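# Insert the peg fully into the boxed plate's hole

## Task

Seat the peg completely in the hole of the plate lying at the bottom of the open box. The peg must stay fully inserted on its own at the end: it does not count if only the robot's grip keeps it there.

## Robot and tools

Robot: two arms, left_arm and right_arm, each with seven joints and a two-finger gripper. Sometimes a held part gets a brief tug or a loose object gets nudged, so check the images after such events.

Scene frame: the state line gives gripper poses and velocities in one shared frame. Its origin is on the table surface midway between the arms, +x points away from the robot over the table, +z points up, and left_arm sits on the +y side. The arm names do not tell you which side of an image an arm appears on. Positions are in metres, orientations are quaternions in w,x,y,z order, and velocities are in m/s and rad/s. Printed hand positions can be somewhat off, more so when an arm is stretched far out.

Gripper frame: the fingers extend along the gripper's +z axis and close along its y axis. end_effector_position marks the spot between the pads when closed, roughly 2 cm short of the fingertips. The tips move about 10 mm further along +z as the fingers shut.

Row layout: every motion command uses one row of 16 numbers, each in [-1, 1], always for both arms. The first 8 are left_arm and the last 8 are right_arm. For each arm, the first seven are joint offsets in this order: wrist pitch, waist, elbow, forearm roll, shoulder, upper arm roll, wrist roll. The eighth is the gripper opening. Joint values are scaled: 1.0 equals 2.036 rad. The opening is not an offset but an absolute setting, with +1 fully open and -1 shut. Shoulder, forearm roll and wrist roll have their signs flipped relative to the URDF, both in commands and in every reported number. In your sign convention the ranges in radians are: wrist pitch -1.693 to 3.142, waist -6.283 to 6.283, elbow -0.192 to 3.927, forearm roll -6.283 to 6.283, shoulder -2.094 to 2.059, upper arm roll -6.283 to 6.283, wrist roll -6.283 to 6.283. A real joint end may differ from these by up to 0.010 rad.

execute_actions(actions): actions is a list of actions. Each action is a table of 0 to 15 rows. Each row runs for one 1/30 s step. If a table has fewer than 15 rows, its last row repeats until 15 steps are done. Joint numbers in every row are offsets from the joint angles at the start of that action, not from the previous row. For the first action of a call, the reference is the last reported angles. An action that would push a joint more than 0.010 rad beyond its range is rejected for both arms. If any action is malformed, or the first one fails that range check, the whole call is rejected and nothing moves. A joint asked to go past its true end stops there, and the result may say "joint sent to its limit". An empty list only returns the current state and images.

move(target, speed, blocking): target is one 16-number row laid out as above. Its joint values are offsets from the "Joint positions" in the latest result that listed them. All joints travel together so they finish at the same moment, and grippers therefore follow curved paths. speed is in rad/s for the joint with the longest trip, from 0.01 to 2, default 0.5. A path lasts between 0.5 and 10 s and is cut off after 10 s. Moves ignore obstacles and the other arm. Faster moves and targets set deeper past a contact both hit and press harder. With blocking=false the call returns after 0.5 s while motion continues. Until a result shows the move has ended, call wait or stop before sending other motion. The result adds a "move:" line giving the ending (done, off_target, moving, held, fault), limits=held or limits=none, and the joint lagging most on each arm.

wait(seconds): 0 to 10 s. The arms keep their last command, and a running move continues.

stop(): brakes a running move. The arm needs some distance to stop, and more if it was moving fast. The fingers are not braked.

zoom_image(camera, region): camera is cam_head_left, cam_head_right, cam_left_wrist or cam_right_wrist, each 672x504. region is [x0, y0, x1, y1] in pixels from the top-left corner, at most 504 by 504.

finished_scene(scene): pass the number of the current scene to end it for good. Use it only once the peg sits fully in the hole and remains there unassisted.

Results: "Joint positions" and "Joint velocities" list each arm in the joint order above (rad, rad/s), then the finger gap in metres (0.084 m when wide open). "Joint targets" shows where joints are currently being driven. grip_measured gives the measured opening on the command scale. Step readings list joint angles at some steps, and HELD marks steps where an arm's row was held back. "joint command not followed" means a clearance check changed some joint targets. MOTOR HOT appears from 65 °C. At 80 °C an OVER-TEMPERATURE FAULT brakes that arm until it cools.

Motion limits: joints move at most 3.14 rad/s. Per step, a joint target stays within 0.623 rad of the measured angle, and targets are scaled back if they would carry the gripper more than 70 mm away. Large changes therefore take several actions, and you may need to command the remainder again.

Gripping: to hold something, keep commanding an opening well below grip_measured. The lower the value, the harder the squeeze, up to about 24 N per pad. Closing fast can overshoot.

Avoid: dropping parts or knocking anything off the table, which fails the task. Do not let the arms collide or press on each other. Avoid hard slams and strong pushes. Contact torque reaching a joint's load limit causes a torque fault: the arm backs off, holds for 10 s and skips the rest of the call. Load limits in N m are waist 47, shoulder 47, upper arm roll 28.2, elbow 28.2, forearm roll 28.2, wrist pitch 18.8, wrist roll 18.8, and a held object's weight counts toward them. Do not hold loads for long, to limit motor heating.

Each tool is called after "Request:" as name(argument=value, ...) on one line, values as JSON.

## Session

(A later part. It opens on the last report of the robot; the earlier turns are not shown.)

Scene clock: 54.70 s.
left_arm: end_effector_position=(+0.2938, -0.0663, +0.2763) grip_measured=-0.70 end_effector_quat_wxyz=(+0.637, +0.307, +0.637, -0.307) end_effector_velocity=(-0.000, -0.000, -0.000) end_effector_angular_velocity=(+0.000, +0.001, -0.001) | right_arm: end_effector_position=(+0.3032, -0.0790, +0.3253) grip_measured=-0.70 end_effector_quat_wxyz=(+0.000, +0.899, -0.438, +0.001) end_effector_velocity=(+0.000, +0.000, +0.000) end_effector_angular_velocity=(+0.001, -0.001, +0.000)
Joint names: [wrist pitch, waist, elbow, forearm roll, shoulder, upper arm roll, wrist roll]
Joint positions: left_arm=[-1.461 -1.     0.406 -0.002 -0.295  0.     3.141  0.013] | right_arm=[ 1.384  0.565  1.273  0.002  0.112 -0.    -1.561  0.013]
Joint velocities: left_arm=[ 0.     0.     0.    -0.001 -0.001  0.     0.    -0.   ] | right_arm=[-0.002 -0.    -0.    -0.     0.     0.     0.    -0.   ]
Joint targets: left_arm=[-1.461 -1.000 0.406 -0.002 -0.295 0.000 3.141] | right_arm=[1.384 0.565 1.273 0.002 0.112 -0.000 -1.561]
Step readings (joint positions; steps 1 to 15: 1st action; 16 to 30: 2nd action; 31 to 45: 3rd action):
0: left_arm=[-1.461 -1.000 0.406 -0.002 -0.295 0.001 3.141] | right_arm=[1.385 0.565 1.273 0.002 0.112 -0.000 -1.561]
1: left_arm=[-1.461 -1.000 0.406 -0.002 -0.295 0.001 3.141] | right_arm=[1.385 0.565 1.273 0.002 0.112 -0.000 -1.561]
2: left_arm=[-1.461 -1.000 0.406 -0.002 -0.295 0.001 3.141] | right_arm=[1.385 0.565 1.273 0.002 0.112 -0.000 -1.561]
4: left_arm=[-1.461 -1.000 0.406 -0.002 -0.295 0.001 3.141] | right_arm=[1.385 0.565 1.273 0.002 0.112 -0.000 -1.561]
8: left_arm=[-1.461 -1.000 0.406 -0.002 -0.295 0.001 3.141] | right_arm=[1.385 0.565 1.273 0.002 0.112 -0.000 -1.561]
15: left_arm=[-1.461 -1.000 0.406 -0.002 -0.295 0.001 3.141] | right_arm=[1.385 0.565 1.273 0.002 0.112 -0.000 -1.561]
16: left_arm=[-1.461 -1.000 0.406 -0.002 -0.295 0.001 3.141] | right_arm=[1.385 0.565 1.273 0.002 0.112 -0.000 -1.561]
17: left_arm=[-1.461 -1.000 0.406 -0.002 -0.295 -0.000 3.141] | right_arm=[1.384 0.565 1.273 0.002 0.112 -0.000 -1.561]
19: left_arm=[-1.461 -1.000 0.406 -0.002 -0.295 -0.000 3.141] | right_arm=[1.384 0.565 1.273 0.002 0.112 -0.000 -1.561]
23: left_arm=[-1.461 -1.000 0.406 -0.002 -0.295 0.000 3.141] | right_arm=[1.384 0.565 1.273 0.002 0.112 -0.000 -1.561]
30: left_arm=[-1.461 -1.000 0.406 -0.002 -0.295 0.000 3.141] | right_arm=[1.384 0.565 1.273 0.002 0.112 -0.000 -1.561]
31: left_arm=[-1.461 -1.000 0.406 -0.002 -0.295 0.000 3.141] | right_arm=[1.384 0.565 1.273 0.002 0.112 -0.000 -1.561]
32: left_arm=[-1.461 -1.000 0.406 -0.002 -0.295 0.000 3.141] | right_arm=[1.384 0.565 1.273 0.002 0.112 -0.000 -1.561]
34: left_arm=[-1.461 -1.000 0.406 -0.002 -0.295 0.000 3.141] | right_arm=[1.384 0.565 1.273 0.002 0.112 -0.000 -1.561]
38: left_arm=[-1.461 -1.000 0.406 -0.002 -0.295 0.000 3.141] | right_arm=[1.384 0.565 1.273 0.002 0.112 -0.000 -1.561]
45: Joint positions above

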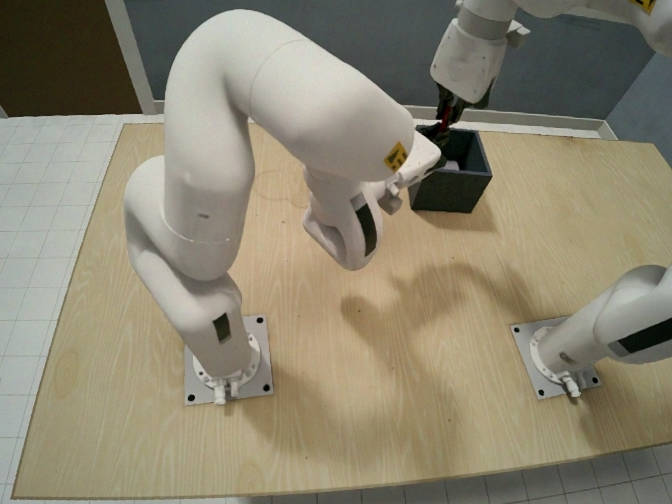

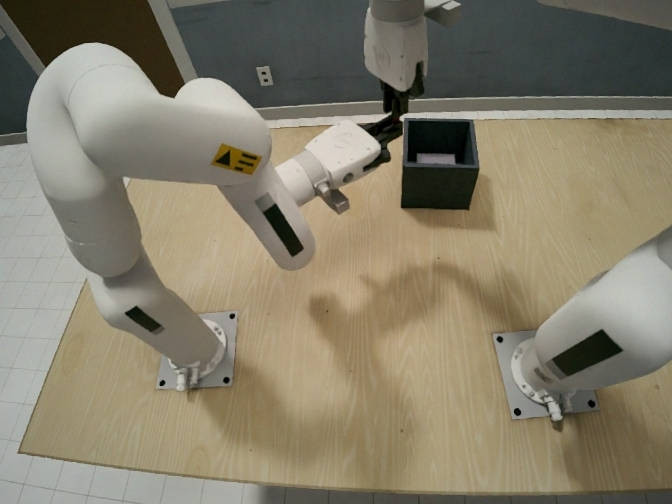

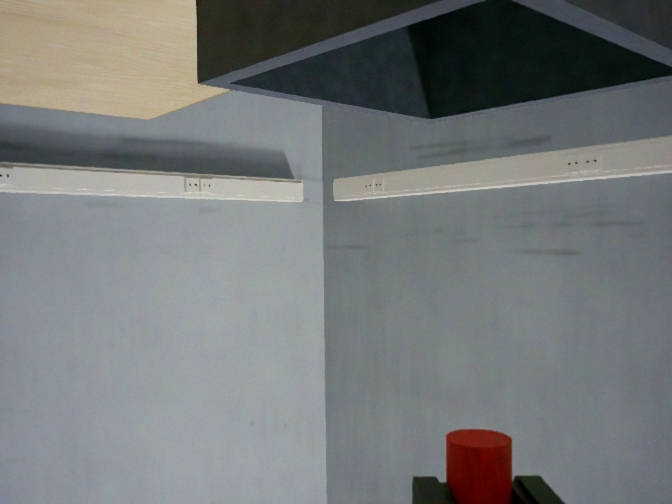

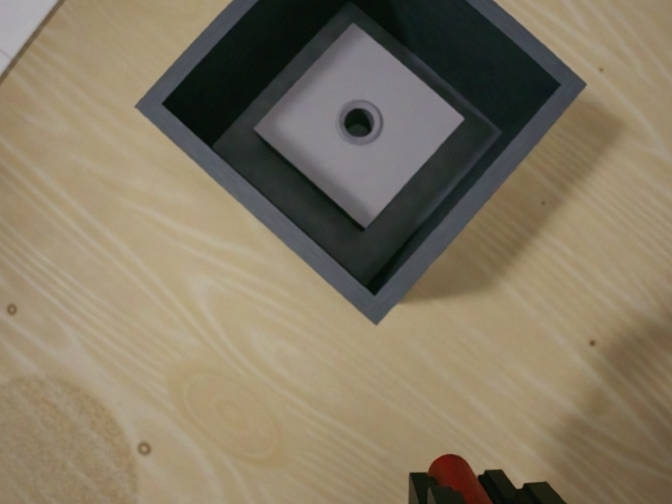

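Request:
move(target=[0,0,0,0,0,0,0,0.2,0,0,0,0,0,0,0,-1])

Request:
move(target=[0,0,0,0,0,0,0,0.2,-0.0268,-0.1457,0.0433,0,-0.0706,0,0.1457,-1], speed=0.35)

Request:
move(target=[0,0.2,0,0,0,0,0,0.2,-0.1772,0,-0.1347,0,-0.0425,0,0,-1], speed=0.4)

Request:
zoom_image(camera="cam_right_wrist", region=[340,354,540,504])

Scene clock: 62.90 s.
left_arm: end_effector_position=(+0.2938, -0.0663, +0.2763) grip_measured=+0.19 end_effector_quat_wxyz=(+0.637, +0.307, +0.637, -0.307) end_effector_velocity=(+0.000, +0.000, +0.000) end_effector_angular_velocity=(-0.000, -0.001, +0.000) | right_arm: end_effector_position=(+0.3032, -0.0791, +0.3253) grip_measured=-0.70 end_effector_quat_wxyz=(+0.000, +0.899, -0.438, +0.001) end_effector_velocity=(-0.000, -0.000, +0.000) end_effector_angular_velocity=(-0.001, +0.001, +0.001)
Joint names: [wrist pitch, waist, elbow, forearm roll, shoulder, upper arm roll, wrist roll]
Joint positions: left_arm=[-1.461 -1.     0.406 -0.002 -0.295  0.     3.141  0.052] | right_arm=[ 1.384  0.565  1.273  0.002  0.112 -0.    -1.561  0.013]
Joint velocities: left_arm=[-0. -0.  0.  0.  0. -0. -0. -0.] | right_arm=[ 0.002  0.    -0.     0.     0.    -0.     0.001  0.   ]
Joint targets: left_arm=[-1.461 -1.000 0.406 -0.002 -0.295 0.000 3.141] | right_arm=[1.384 0.565 1.273 0.002 0.112 -0.000 -1.561]
move: done; limits=none; left_arm: farthest joint: the waist, 0.000 radians from its target (0.000 radians at the start); right_arm: farthest joint: the waist, 0.000 radians from its target (0.000 radians at the start)

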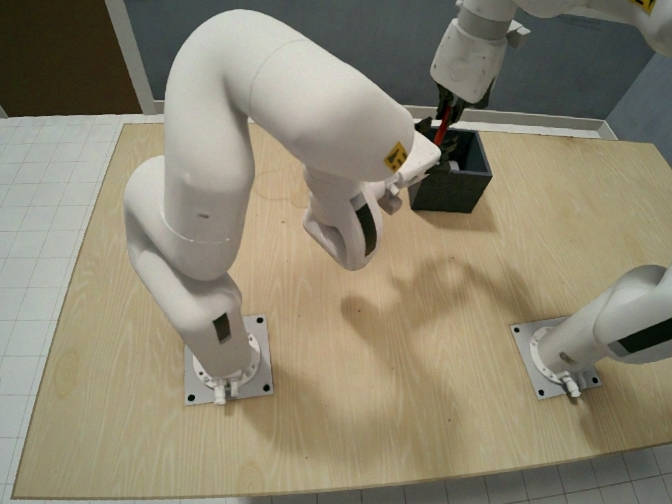

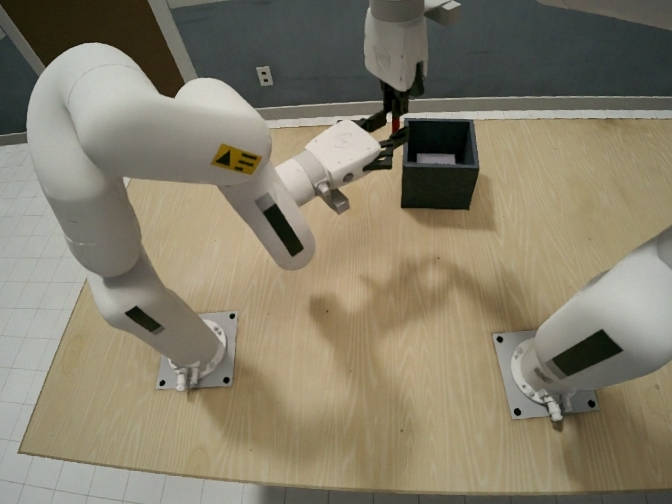

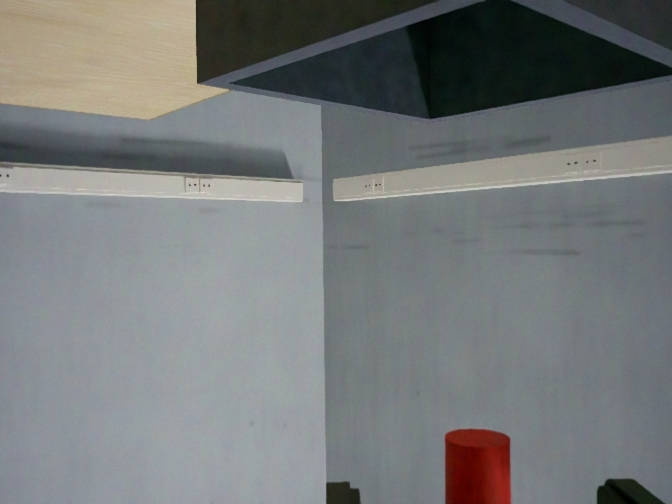

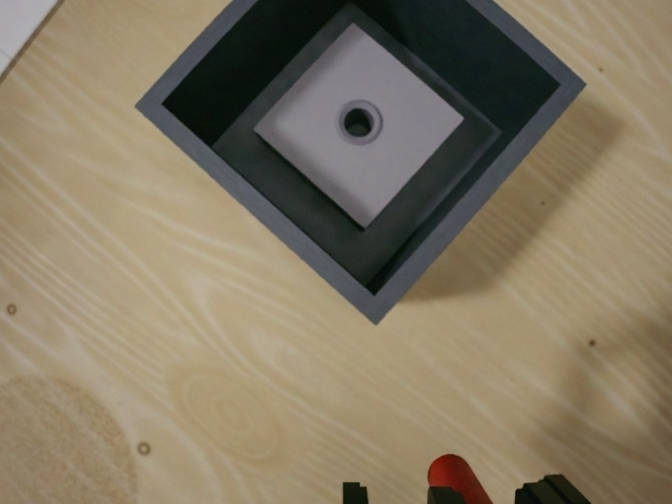

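Scene clock: 64.33 s.
left_arm: end_effector_position=(+0.2938, -0.0663, +0.2763) grip_measured=+0.19 end_effector_quat_wxyz=(+0.637, +0.307, +0.637, -0.307) end_effector_velocity=(+0.000, +0.000, -0.000) end_effector_angular_velocity=(-0.000, +0.001, +0.001) | right_arm: end_effector_position=(+0.4065, -0.1794, +0.3000) grip_measured=-0.70 end_effector_quat_wxyz=(+0.001, +0.899, -0.437, +0.000) end_effector_velocity=(+0.002, -0.002, -0.001) end_effector_angular_velocity=(-0.000, -0.000, -0.002)
Joint names: [wrist pitch, waist, elbow, forearm roll, shoulder, upper arm roll, wrist roll]
Joint positions: left_arm=[-1.461 -1.     0.406 -0.002 -0.295  0.     3.141  0.052] | right_arm=[ 1.33   0.269  1.361  0.002 -0.032 -0.    -1.264  0.013]
Joint velocities: left_arm=[-0.     0.001  0.     0.    -0.001  0.     0.001 -0.   ] | right_arm=[-0.002 -0.004  0.001  0.    -0.003 -0.001  0.002  0.   ]
Joint targets: left_arm=[-1.461 -1.000 0.406 -0.002 -0.295 0.000 3.141] | right_arm=[1.330 0.268 1.361 0.002 -0.032 -0.000 -1.264]
move: done; limits=none; left_arm: farthest joint: the waist, 0.000 radians from its target (0.000 radians at the start); right_arm: farthest joint: the waist, 0.001 radians from its target (0.297 radians at the start)

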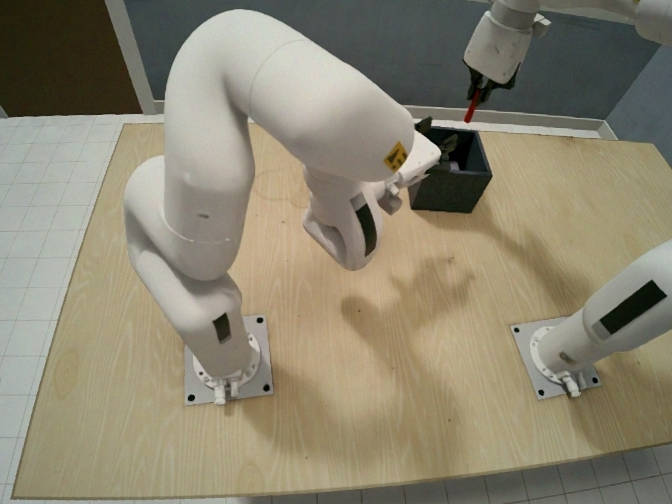

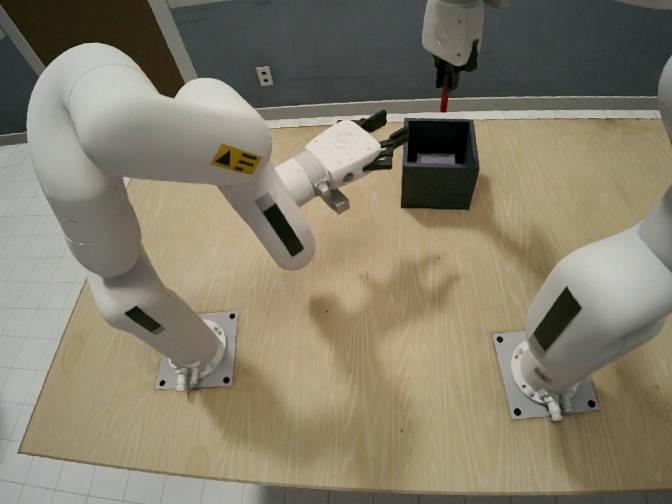

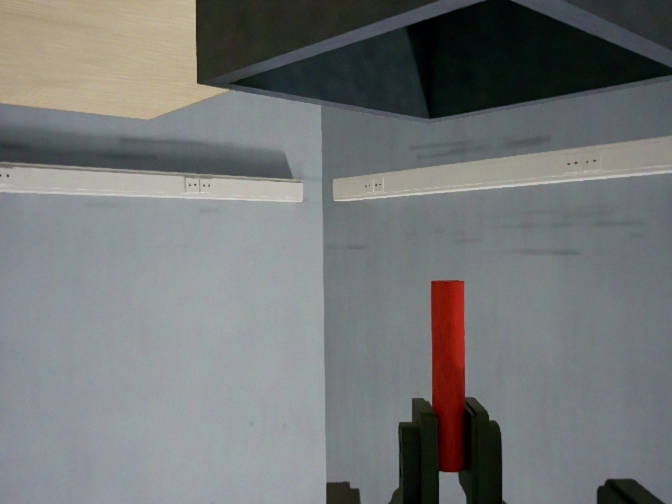

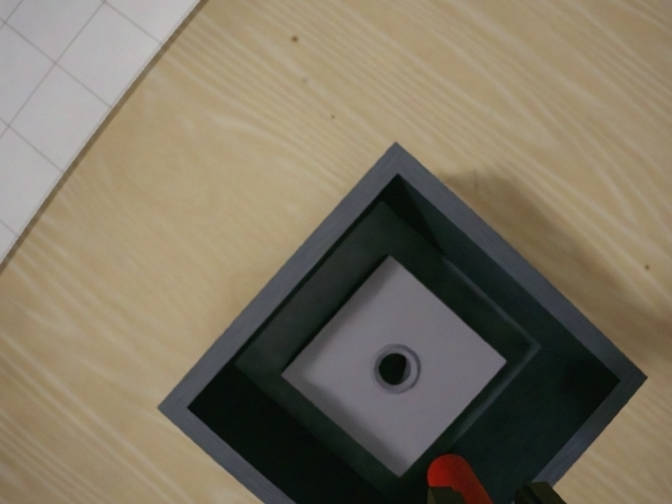

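Scene clock: 65.93 s.
left_arm: end_effector_position=(+0.4234, +0.0893, +0.2763) grip_measured=+0.19 end_effector_quat_wxyz=(+0.686, +0.172, +0.686, -0.172) end_effector_velocity=(+0.001, +0.002, +0.000) end_effector_angular_velocity=(-0.001, +0.000, +0.005) | right_arm: end_effector_position=(+0.4065, -0.1793, +0.1703) grip_measured=-0.70 end_effector_quat_wxyz=(+0.001, +0.899, -0.437, +0.000) end_effector_velocity=(-0.000, -0.000, -0.001) end_effector_angular_velocity=(+0.000, -0.000, -0.000)
Joint names: [wrist pitch, waist, elbow, forearm roll, shoulder, upper arm roll, wrist roll]
Joint positions: left_arm=[-1.461 -0.594  0.406 -0.002 -0.295 -0.     3.141  0.052] | right_arm=[ 0.969  0.269  1.087  0.002 -0.118 -0.    -1.264  0.013]
Joint velocities: left_arm=[-0.     0.003 -0.     0.001 -0.     0.001  0.001  0.   ] | right_arm=[-0.003 -0.    -0.003  0.    -0.     0.    -0.    -0.   ]
Joint targets: left_arm=[-1.461 -0.593 0.406 -0.002 -0.295 0.000 3.141] | right_arm=[0.969 0.269 1.087 0.002 -0.118 -0.000 -1.264]
move: done; limits=none; left_arm: farthest joint: the waist, 0.001 radians from its target (0.407 radians at the start); right_arm: farthest joint: the waist, 0.000 radians from its target (0.000 radians at the start)

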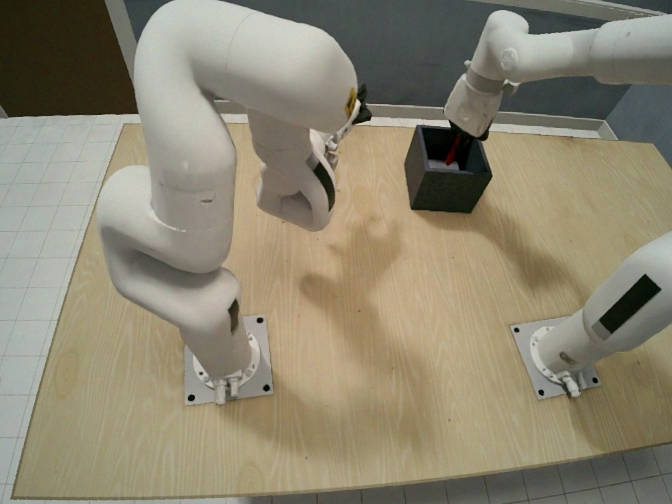

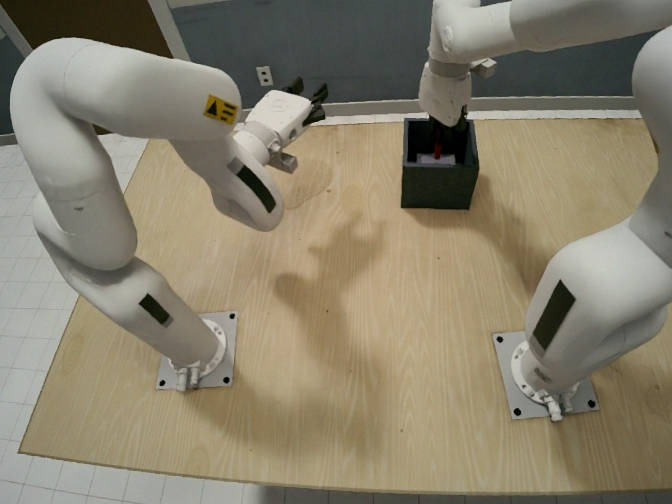

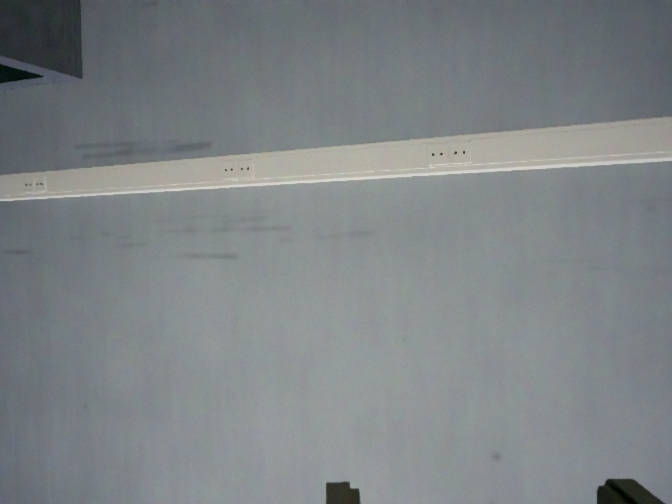

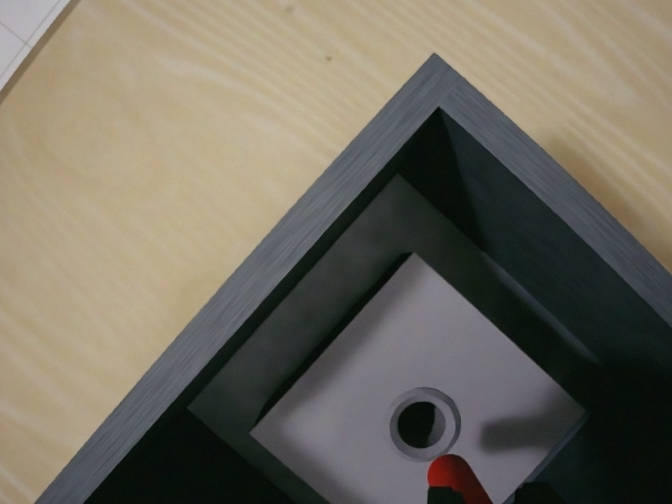

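Region (340, 354, 540, 504) of cam_right_wrist's 672x504 image, scaled by 2.520, with more detail than that image has; it fills the top 378 rows of this view, and the rest is white.

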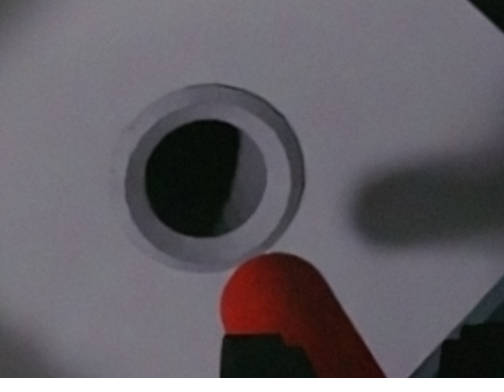

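Request:
move(target=[0,0,0,0,0,0,0,0.2,-0.0469,0,-0.0227,0,-0.0242,0,0,-1], speed=0.1)

Request:
zoom_image(camera="cam_right_wrist", region=[340,354,540,504])

Scene clock: 71.20 s.
left_arm: end_effector_position=(+0.4234, +0.0893, +0.2763) grip_measured=+0.19 end_effector_quat_wxyz=(+0.686, +0.172, +0.686, -0.172) end_effector_velocity=(+0.000, +0.000, -0.000) end_effector_angular_velocity=(-0.000, +0.000, +0.000) | right_arm: end_effector_position=(+0.4066, -0.1792, +0.1354) grip_measured=-0.70 end_effector_quat_wxyz=(+0.000, +0.899, -0.437, +0.001) end_effector_velocity=(-0.001, +0.000, -0.002) end_effector_angular_velocity=(-0.001, +0.002, +0.001)
Joint names: [wrist pitch, waist, elbow, forearm roll, shoulder, upper arm roll, wrist roll]
Joint positions: left_arm=[-1.461 -0.594  0.406 -0.002 -0.295 -0.     3.141  0.052] | right_arm=[ 0.874  0.269  1.041  0.002 -0.167 -0.    -1.264  0.013]
Joint velocities: left_arm=[ 0.     0.001  0.    -0.001 -0.     0.     0.001 -0.   ] | right_arm=[-0.002  0.001 -0.002 -0.    -0.002  0.    -0.     0.   ]
Joint targets: left_arm=[-1.461 -0.594 0.406 -0.002 -0.295 -0.000 3.141] | right_arm=[0.874 0.269 1.041 0.002 -0.167 -0.000 -1.264]
move: done; limits=none; left_arm: farthest joint: the waist, 0.000 radians from its target (0.001 radians at the start); right_arm: farthest joint: the wrist pitch, 0.001 radians from its target (0.096 radians at the start)

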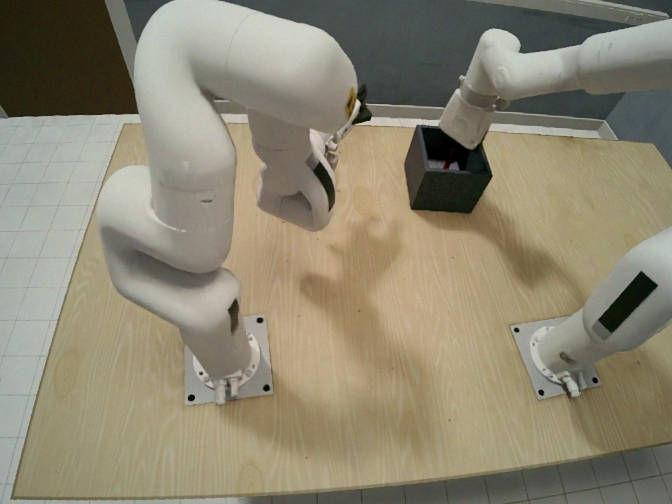

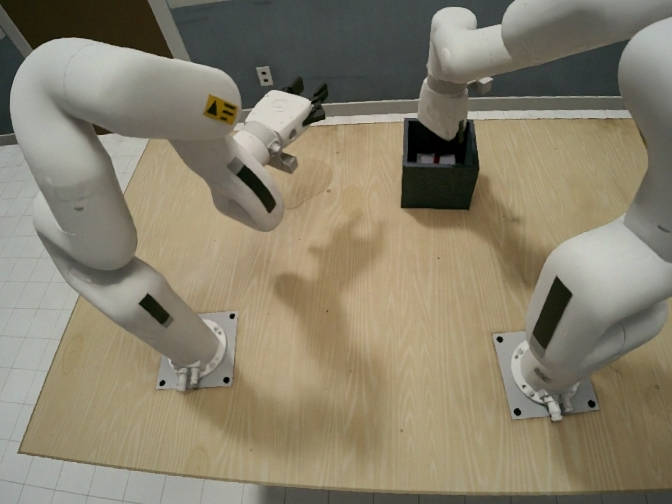

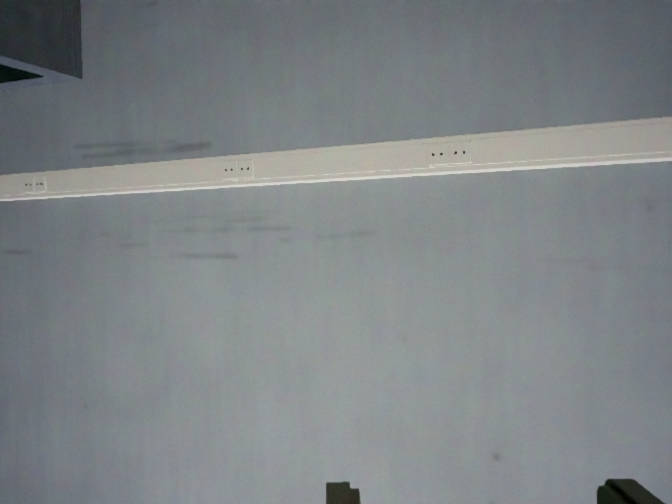

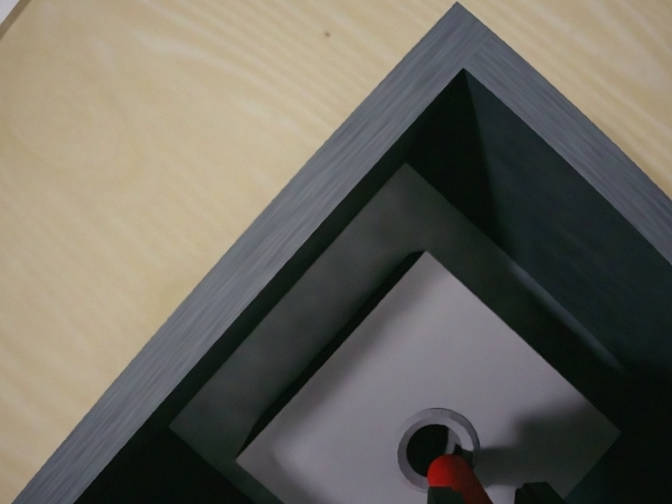

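Region (340, 354, 540, 504) of cam_right_wrist's 672x504 image, scaled by 2.520, with more detail than that image has; it fills the top 378 rows of this view, and the rest is white.

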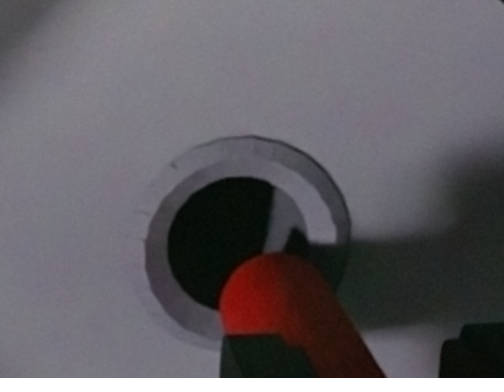

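Request:
move(target=[0,0,0,0,0,0,0,0.2,-0.0253,-0.0015,-0.0064,0,-0.0189,0,0,-1], speed=0.04)

Request:
zoom_image(camera="cam_right_wrist", region=[340,354,540,504])

Scene clock: 77.67 s.
left_arm: end_effector_position=(+0.4234, +0.0893, +0.2763) grip_measured=+0.19 end_effector_quat_wxyz=(+0.686, +0.172, +0.686, -0.172) end_effector_velocity=(-0.000, -0.000, +0.000) end_effector_angular_velocity=(-0.001, -0.001, -0.000) | right_arm: end_effector_position=(+0.4109, -0.1792, +0.1190) grip_measured=-0.68 end_effector_quat_wxyz=(-0.002, +0.899, -0.438, +0.003) end_effector_velocity=(+0.001, -0.000, +0.000) end_effector_angular_velocity=(+0.001, -0.003, -0.003)
Joint names: [wrist pitch, waist, elbow, forearm roll, shoulder, upper arm roll, wrist roll]
Joint positions: left_arm=[-1.461 -0.594  0.406 -0.002 -0.295 -0.     3.141  0.052] | right_arm=[ 0.823  0.266  1.032  0.002 -0.201 -0.    -1.264  0.014]
Joint velocities: left_arm=[-0.    -0.001  0.     0.     0.001 -0.     0.     0.   ] | right_arm=[-0.003 -0.001 -0.    -0.     0.     0.    -0.002  0.   ]
Joint targets: left_arm=[-1.461 -0.594 0.406 -0.002 -0.295 -0.000 3.141] | right_arm=[0.823 0.266 1.028 0.002 -0.205 -0.000 -1.264]
move: done; limits=none; left_arm: farthest joint: the waist, 0.000 radians from its target (0.000 radians at the start); right_arm: farthest joint: the shoulder, 0.005 radians from its target (0.038 radians at the start)

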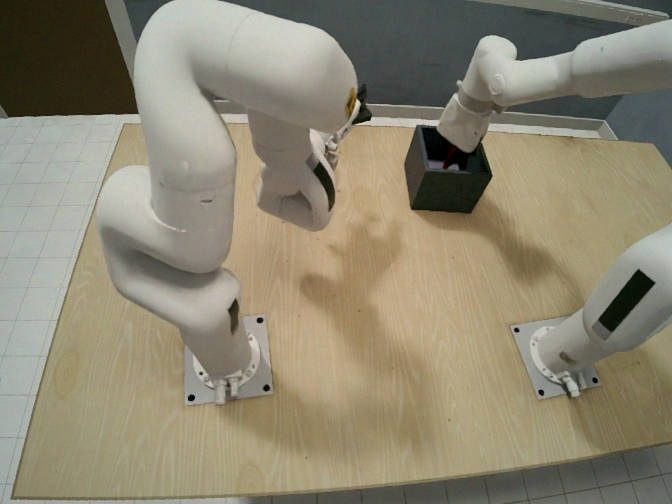

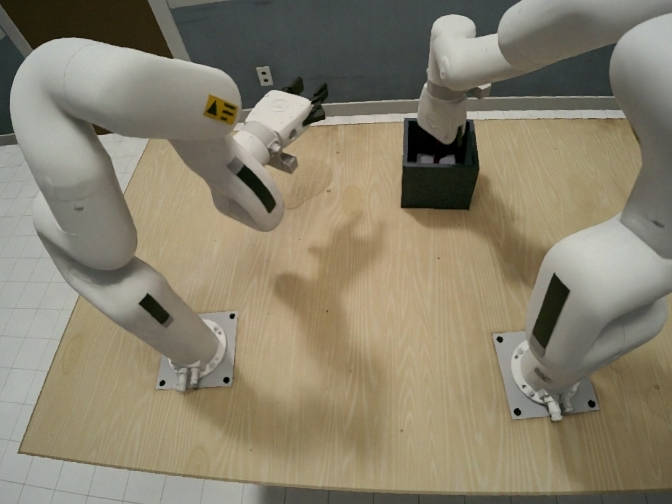

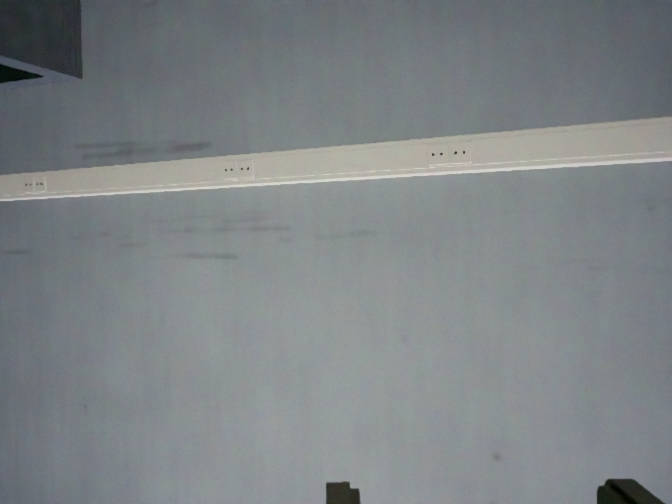

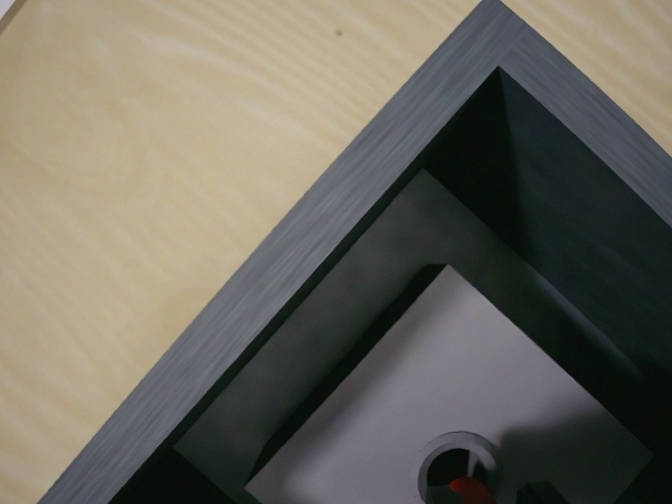

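Region (340, 354, 540, 504) of cam_right_wrist's 672x504 image, scaled by 2.520, with more detail than that image has; it fills the top 378 rows of this view, and the rest is white.

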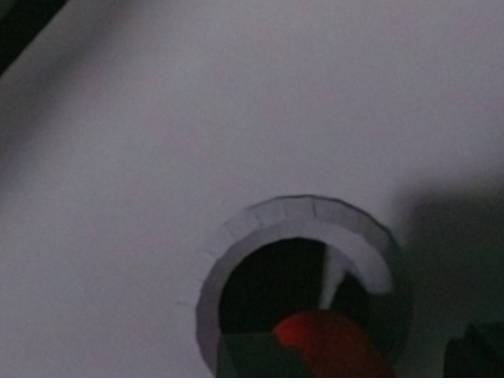

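Request:
move(target=[0,0,0,0,0,0,0,0.2,0.019,0,0.0045,0,0.0108,0,0,-1], speed=0.1)

Request:
move(target=[0,0,0,0,0,0,0,0.2,0.0024,-0.0044,0.009,0,-0.0067,0,0.0044,-1], speed=0.1)

Request:
zoom_image(camera="cam_right_wrist", region=[340,354,540,504])

Scene clock: 83.67 s.
left_arm: end_effector_position=(+0.4234, +0.0893, +0.2763) grip_measured=+0.19 end_effector_quat_wxyz=(+0.686, +0.172, +0.686, -0.172) end_effector_velocity=(+0.000, -0.000, -0.000) end_effector_angular_velocity=(+0.001, +0.000, +0.000) | right_arm: end_effector_position=(+0.4080, -0.1801, +0.1298) grip_measured=-0.69 end_effector_quat_wxyz=(+0.001, +0.899, -0.438, +0.000) end_effector_velocity=(+0.003, -0.001, +0.004) end_effector_angular_velocity=(+0.003, -0.009, -0.003)
Joint names: [wrist pitch, waist, elbow, forearm roll, shoulder, upper arm roll, wrist roll]
Joint positions: left_arm=[-1.461 -0.594  0.406 -0.002 -0.295 -0.     3.141  0.052] | right_arm=[ 0.862  0.266  1.04   0.002 -0.18   0.    -1.264  0.014]
Joint velocities: left_arm=[-0.    -0.     0.     0.    -0.001 -0.    -0.001 -0.   ] | right_arm=[ 0.    -0.001  0.004  0.     0.005 -0.002 -0.     0.   ]
Joint targets: left_arm=[-1.461 -0.594 0.406 -0.002 -0.295 -0.000 3.141] | right_arm=[0.862 0.266 1.041 0.002 -0.179 -0.000 -1.264]
move: done; limits=none; left_arm: farthest joint: the waist, 0.000 radians from its target (0.000 radians at the start); right_arm: farthest joint: the shoulder, 0.001 radians from its target (0.022 radians at the start)

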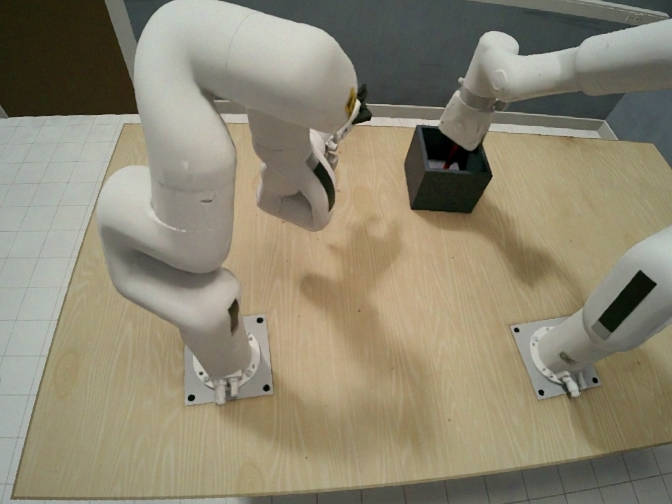

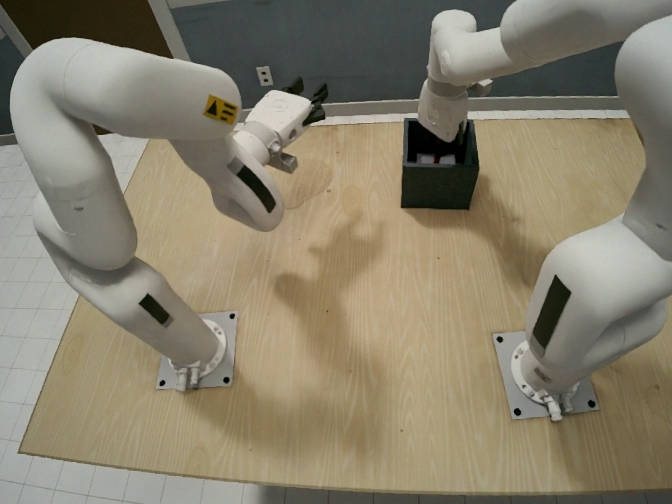

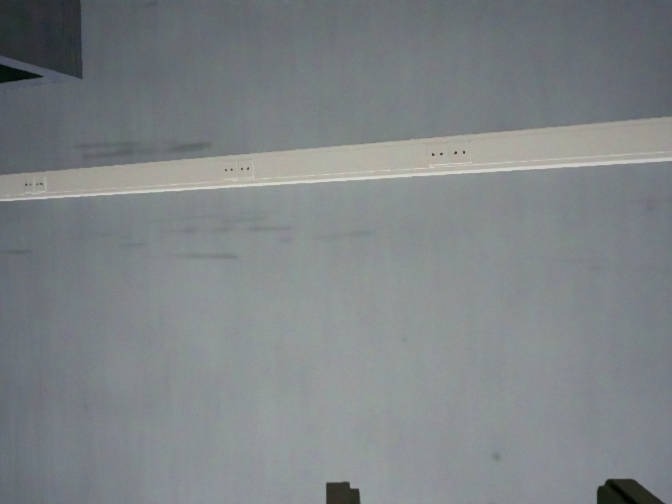

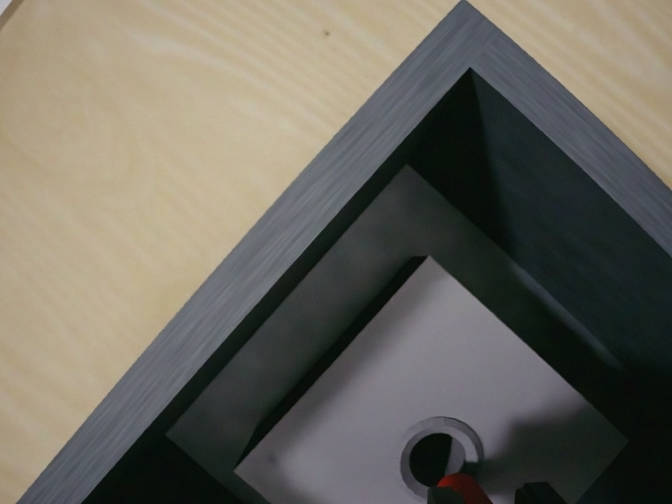

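Scene clock: 84.43 s.
left_arm: end_effector_position=(+0.4234, +0.0893, +0.2763) grip_measured=+0.19 end_effector_quat_wxyz=(+0.686, +0.172, +0.686, -0.172) end_effector_velocity=(-0.000, +0.000, -0.001) end_effector_angular_velocity=(+0.001, +0.003, -0.000) | right_arm: end_effector_position=(+0.4136, -0.1826, +0.1297) grip_measured=-0.69 end_effector_quat_wxyz=(+0.001, +0.899, -0.438, -0.000) end_effector_velocity=(+0.001, +0.000, +0.001) end_effector_angular_velocity=(+0.000, -0.000, +0.000)
Joint names: [wrist pitch, waist, elbow, forearm roll, shoulder, upper arm roll, wrist roll]
Joint positions: left_arm=[-1.461 -0.594  0.406 -0.002 -0.295 -0.     3.141  0.052] | right_arm=[ 0.867  0.257  1.058  0.002 -0.193  0.    -1.255  0.014]
Joint velocities: left_arm=[ 0.     0.001 -0.    -0.001 -0.002  0.     0.    -0.   ] | right_arm=[ 0.002 -0.001  0.003 -0.    -0.     0.     0.001 -0.   ]
Joint targets: left_arm=[-1.461 -0.594 0.406 -0.002 -0.295 -0.000 3.141] | right_arm=[0.867 0.257 1.058 0.002 -0.193 0.000 -1.255]
move: done; limits=none; left_arm: farthest joint: the waist, 0.000 radians from its target (0.000 radians at the start); right_arm: farthest joint: the shoulder, 0.001 radians from its target (0.014 radians at the start)

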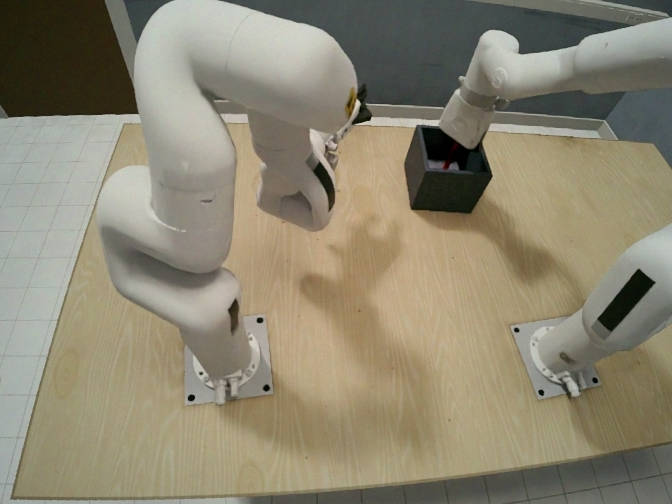

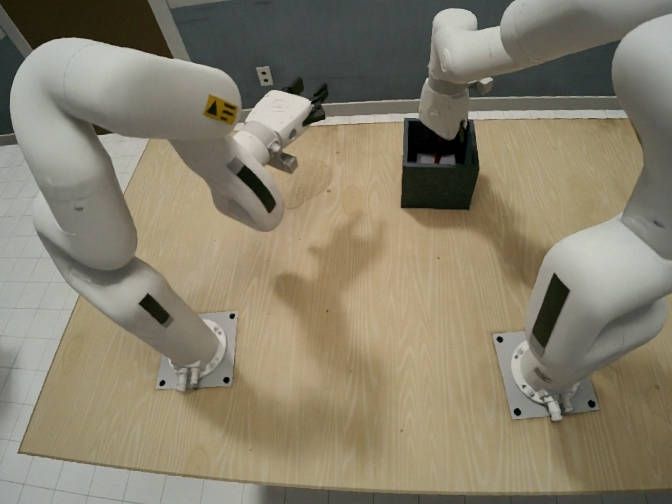

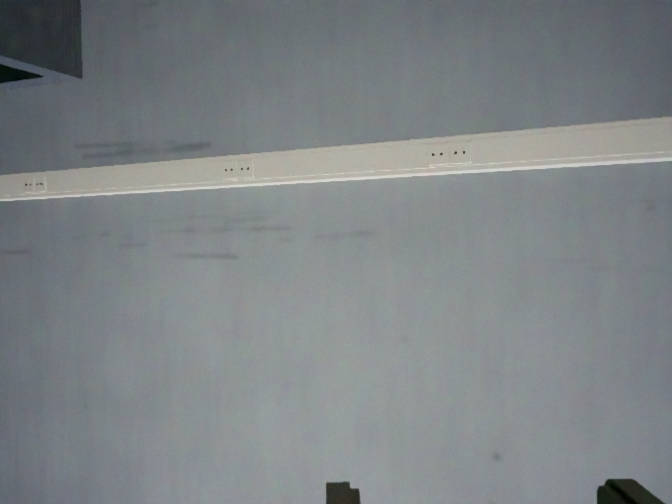

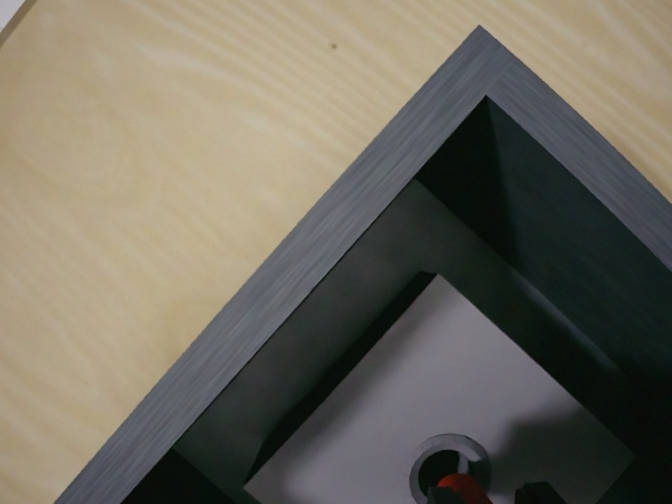

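Region (340, 354, 540, 504) of cam_right_wrist's 672x504 image, scaled by 2.520, with more detail than that image has; it fills the top 378 rows of this view, and the rest is white.

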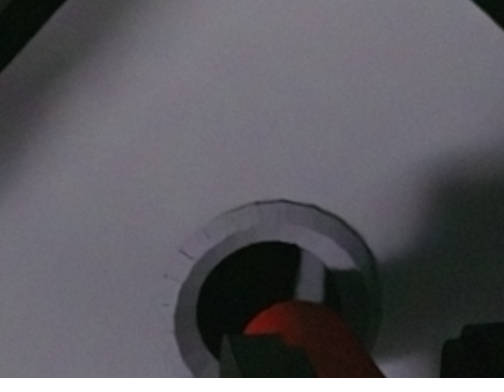

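Request:
move(target=[0,0,0,0,0,0,0,0.2,-0.0192,-0.0012,-0.0035,0,-0.0153,0,0,-1], speed=0.04)

Request:
zoom_image(camera="cam_right_wrist", region=[340,354,540,504])

Scene clock: 89.27 s.
left_arm: end_effector_position=(+0.4234, +0.0893, +0.2763) grip_measured=+0.19 end_effector_quat_wxyz=(+0.686, +0.172, +0.686, -0.172) end_effector_velocity=(-0.000, -0.000, -0.001) end_effector_angular_velocity=(+0.001, +0.002, +0.000) | right_arm: end_effector_position=(+0.4162, -0.1829, +0.1147) grip_measured=-0.69 end_effector_quat_wxyz=(+0.001, +0.898, -0.439, +0.000) end_effector_velocity=(+0.000, +0.000, -0.001) end_effector_angular_velocity=(+0.000, -0.001, +0.001)
Joint names: [wrist pitch, waist, elbow, forearm roll, shoulder, upper arm roll, wrist roll]
Joint positions: left_arm=[-1.461 -0.594  0.406 -0.002 -0.295 -0.     3.141  0.052] | right_arm=[ 0.828  0.255  1.051  0.002 -0.224  0.    -1.255  0.014]
Joint velocities: left_arm=[ 0.    -0.001 -0.     0.001 -0.002  0.    -0.     0.   ] | right_arm=[-0.003  0.    -0.     0.    -0.003  0.    -0.    -0.   ]
Joint targets: left_arm=[-1.461 -0.594 0.406 -0.002 -0.295 -0.000 3.141] | right_arm=[0.828 0.255 1.051 0.002 -0.224 0.000 -1.255]
move: done; limits=none; left_arm: farthest joint: the waist, 0.000 radians from its target (0.000 radians at the start); right_arm: farthest joint: the waist, 0.000 radians from its target (0.003 radians at the start)

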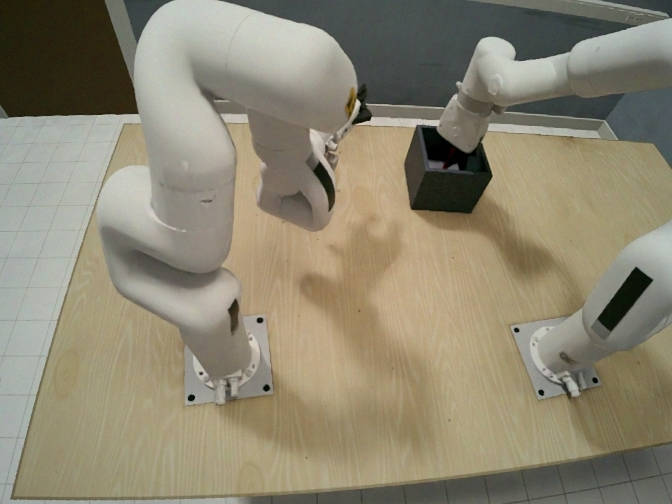

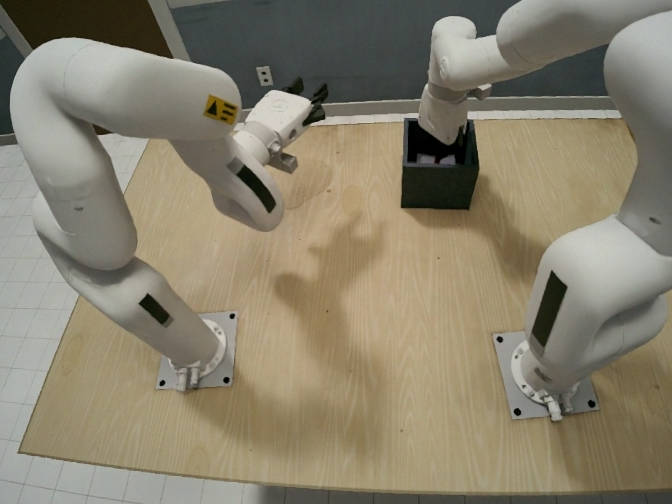

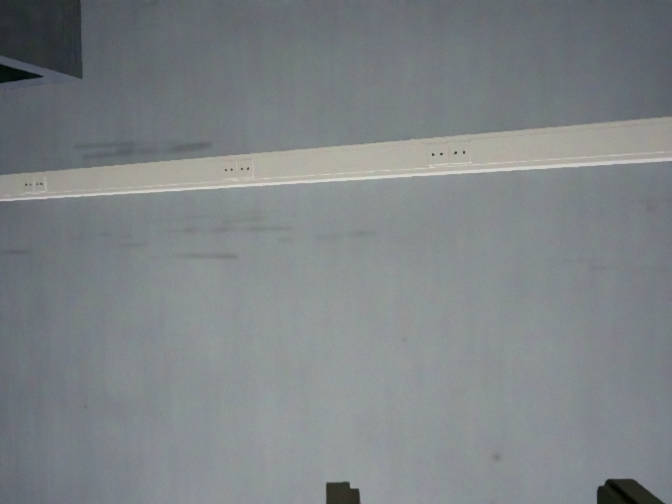

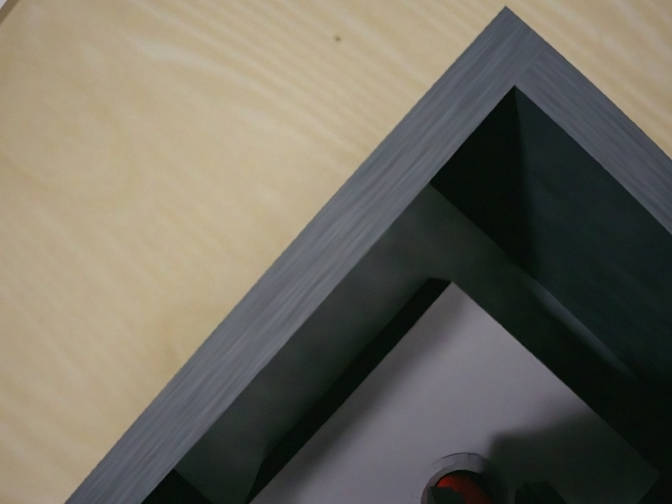

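Region (340, 354, 540, 504) of cam_right_wrist's 672x504 image, scaled by 2.520, with more detail than that image has; it fills the top 378 rows of this view, and the rest is white.

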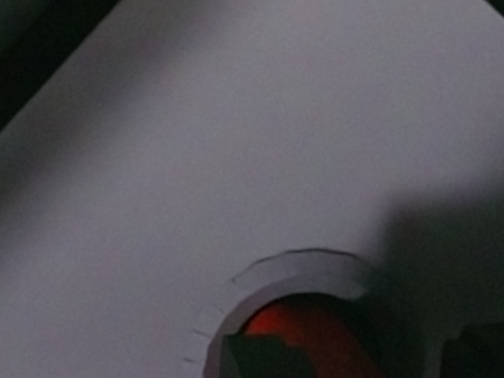

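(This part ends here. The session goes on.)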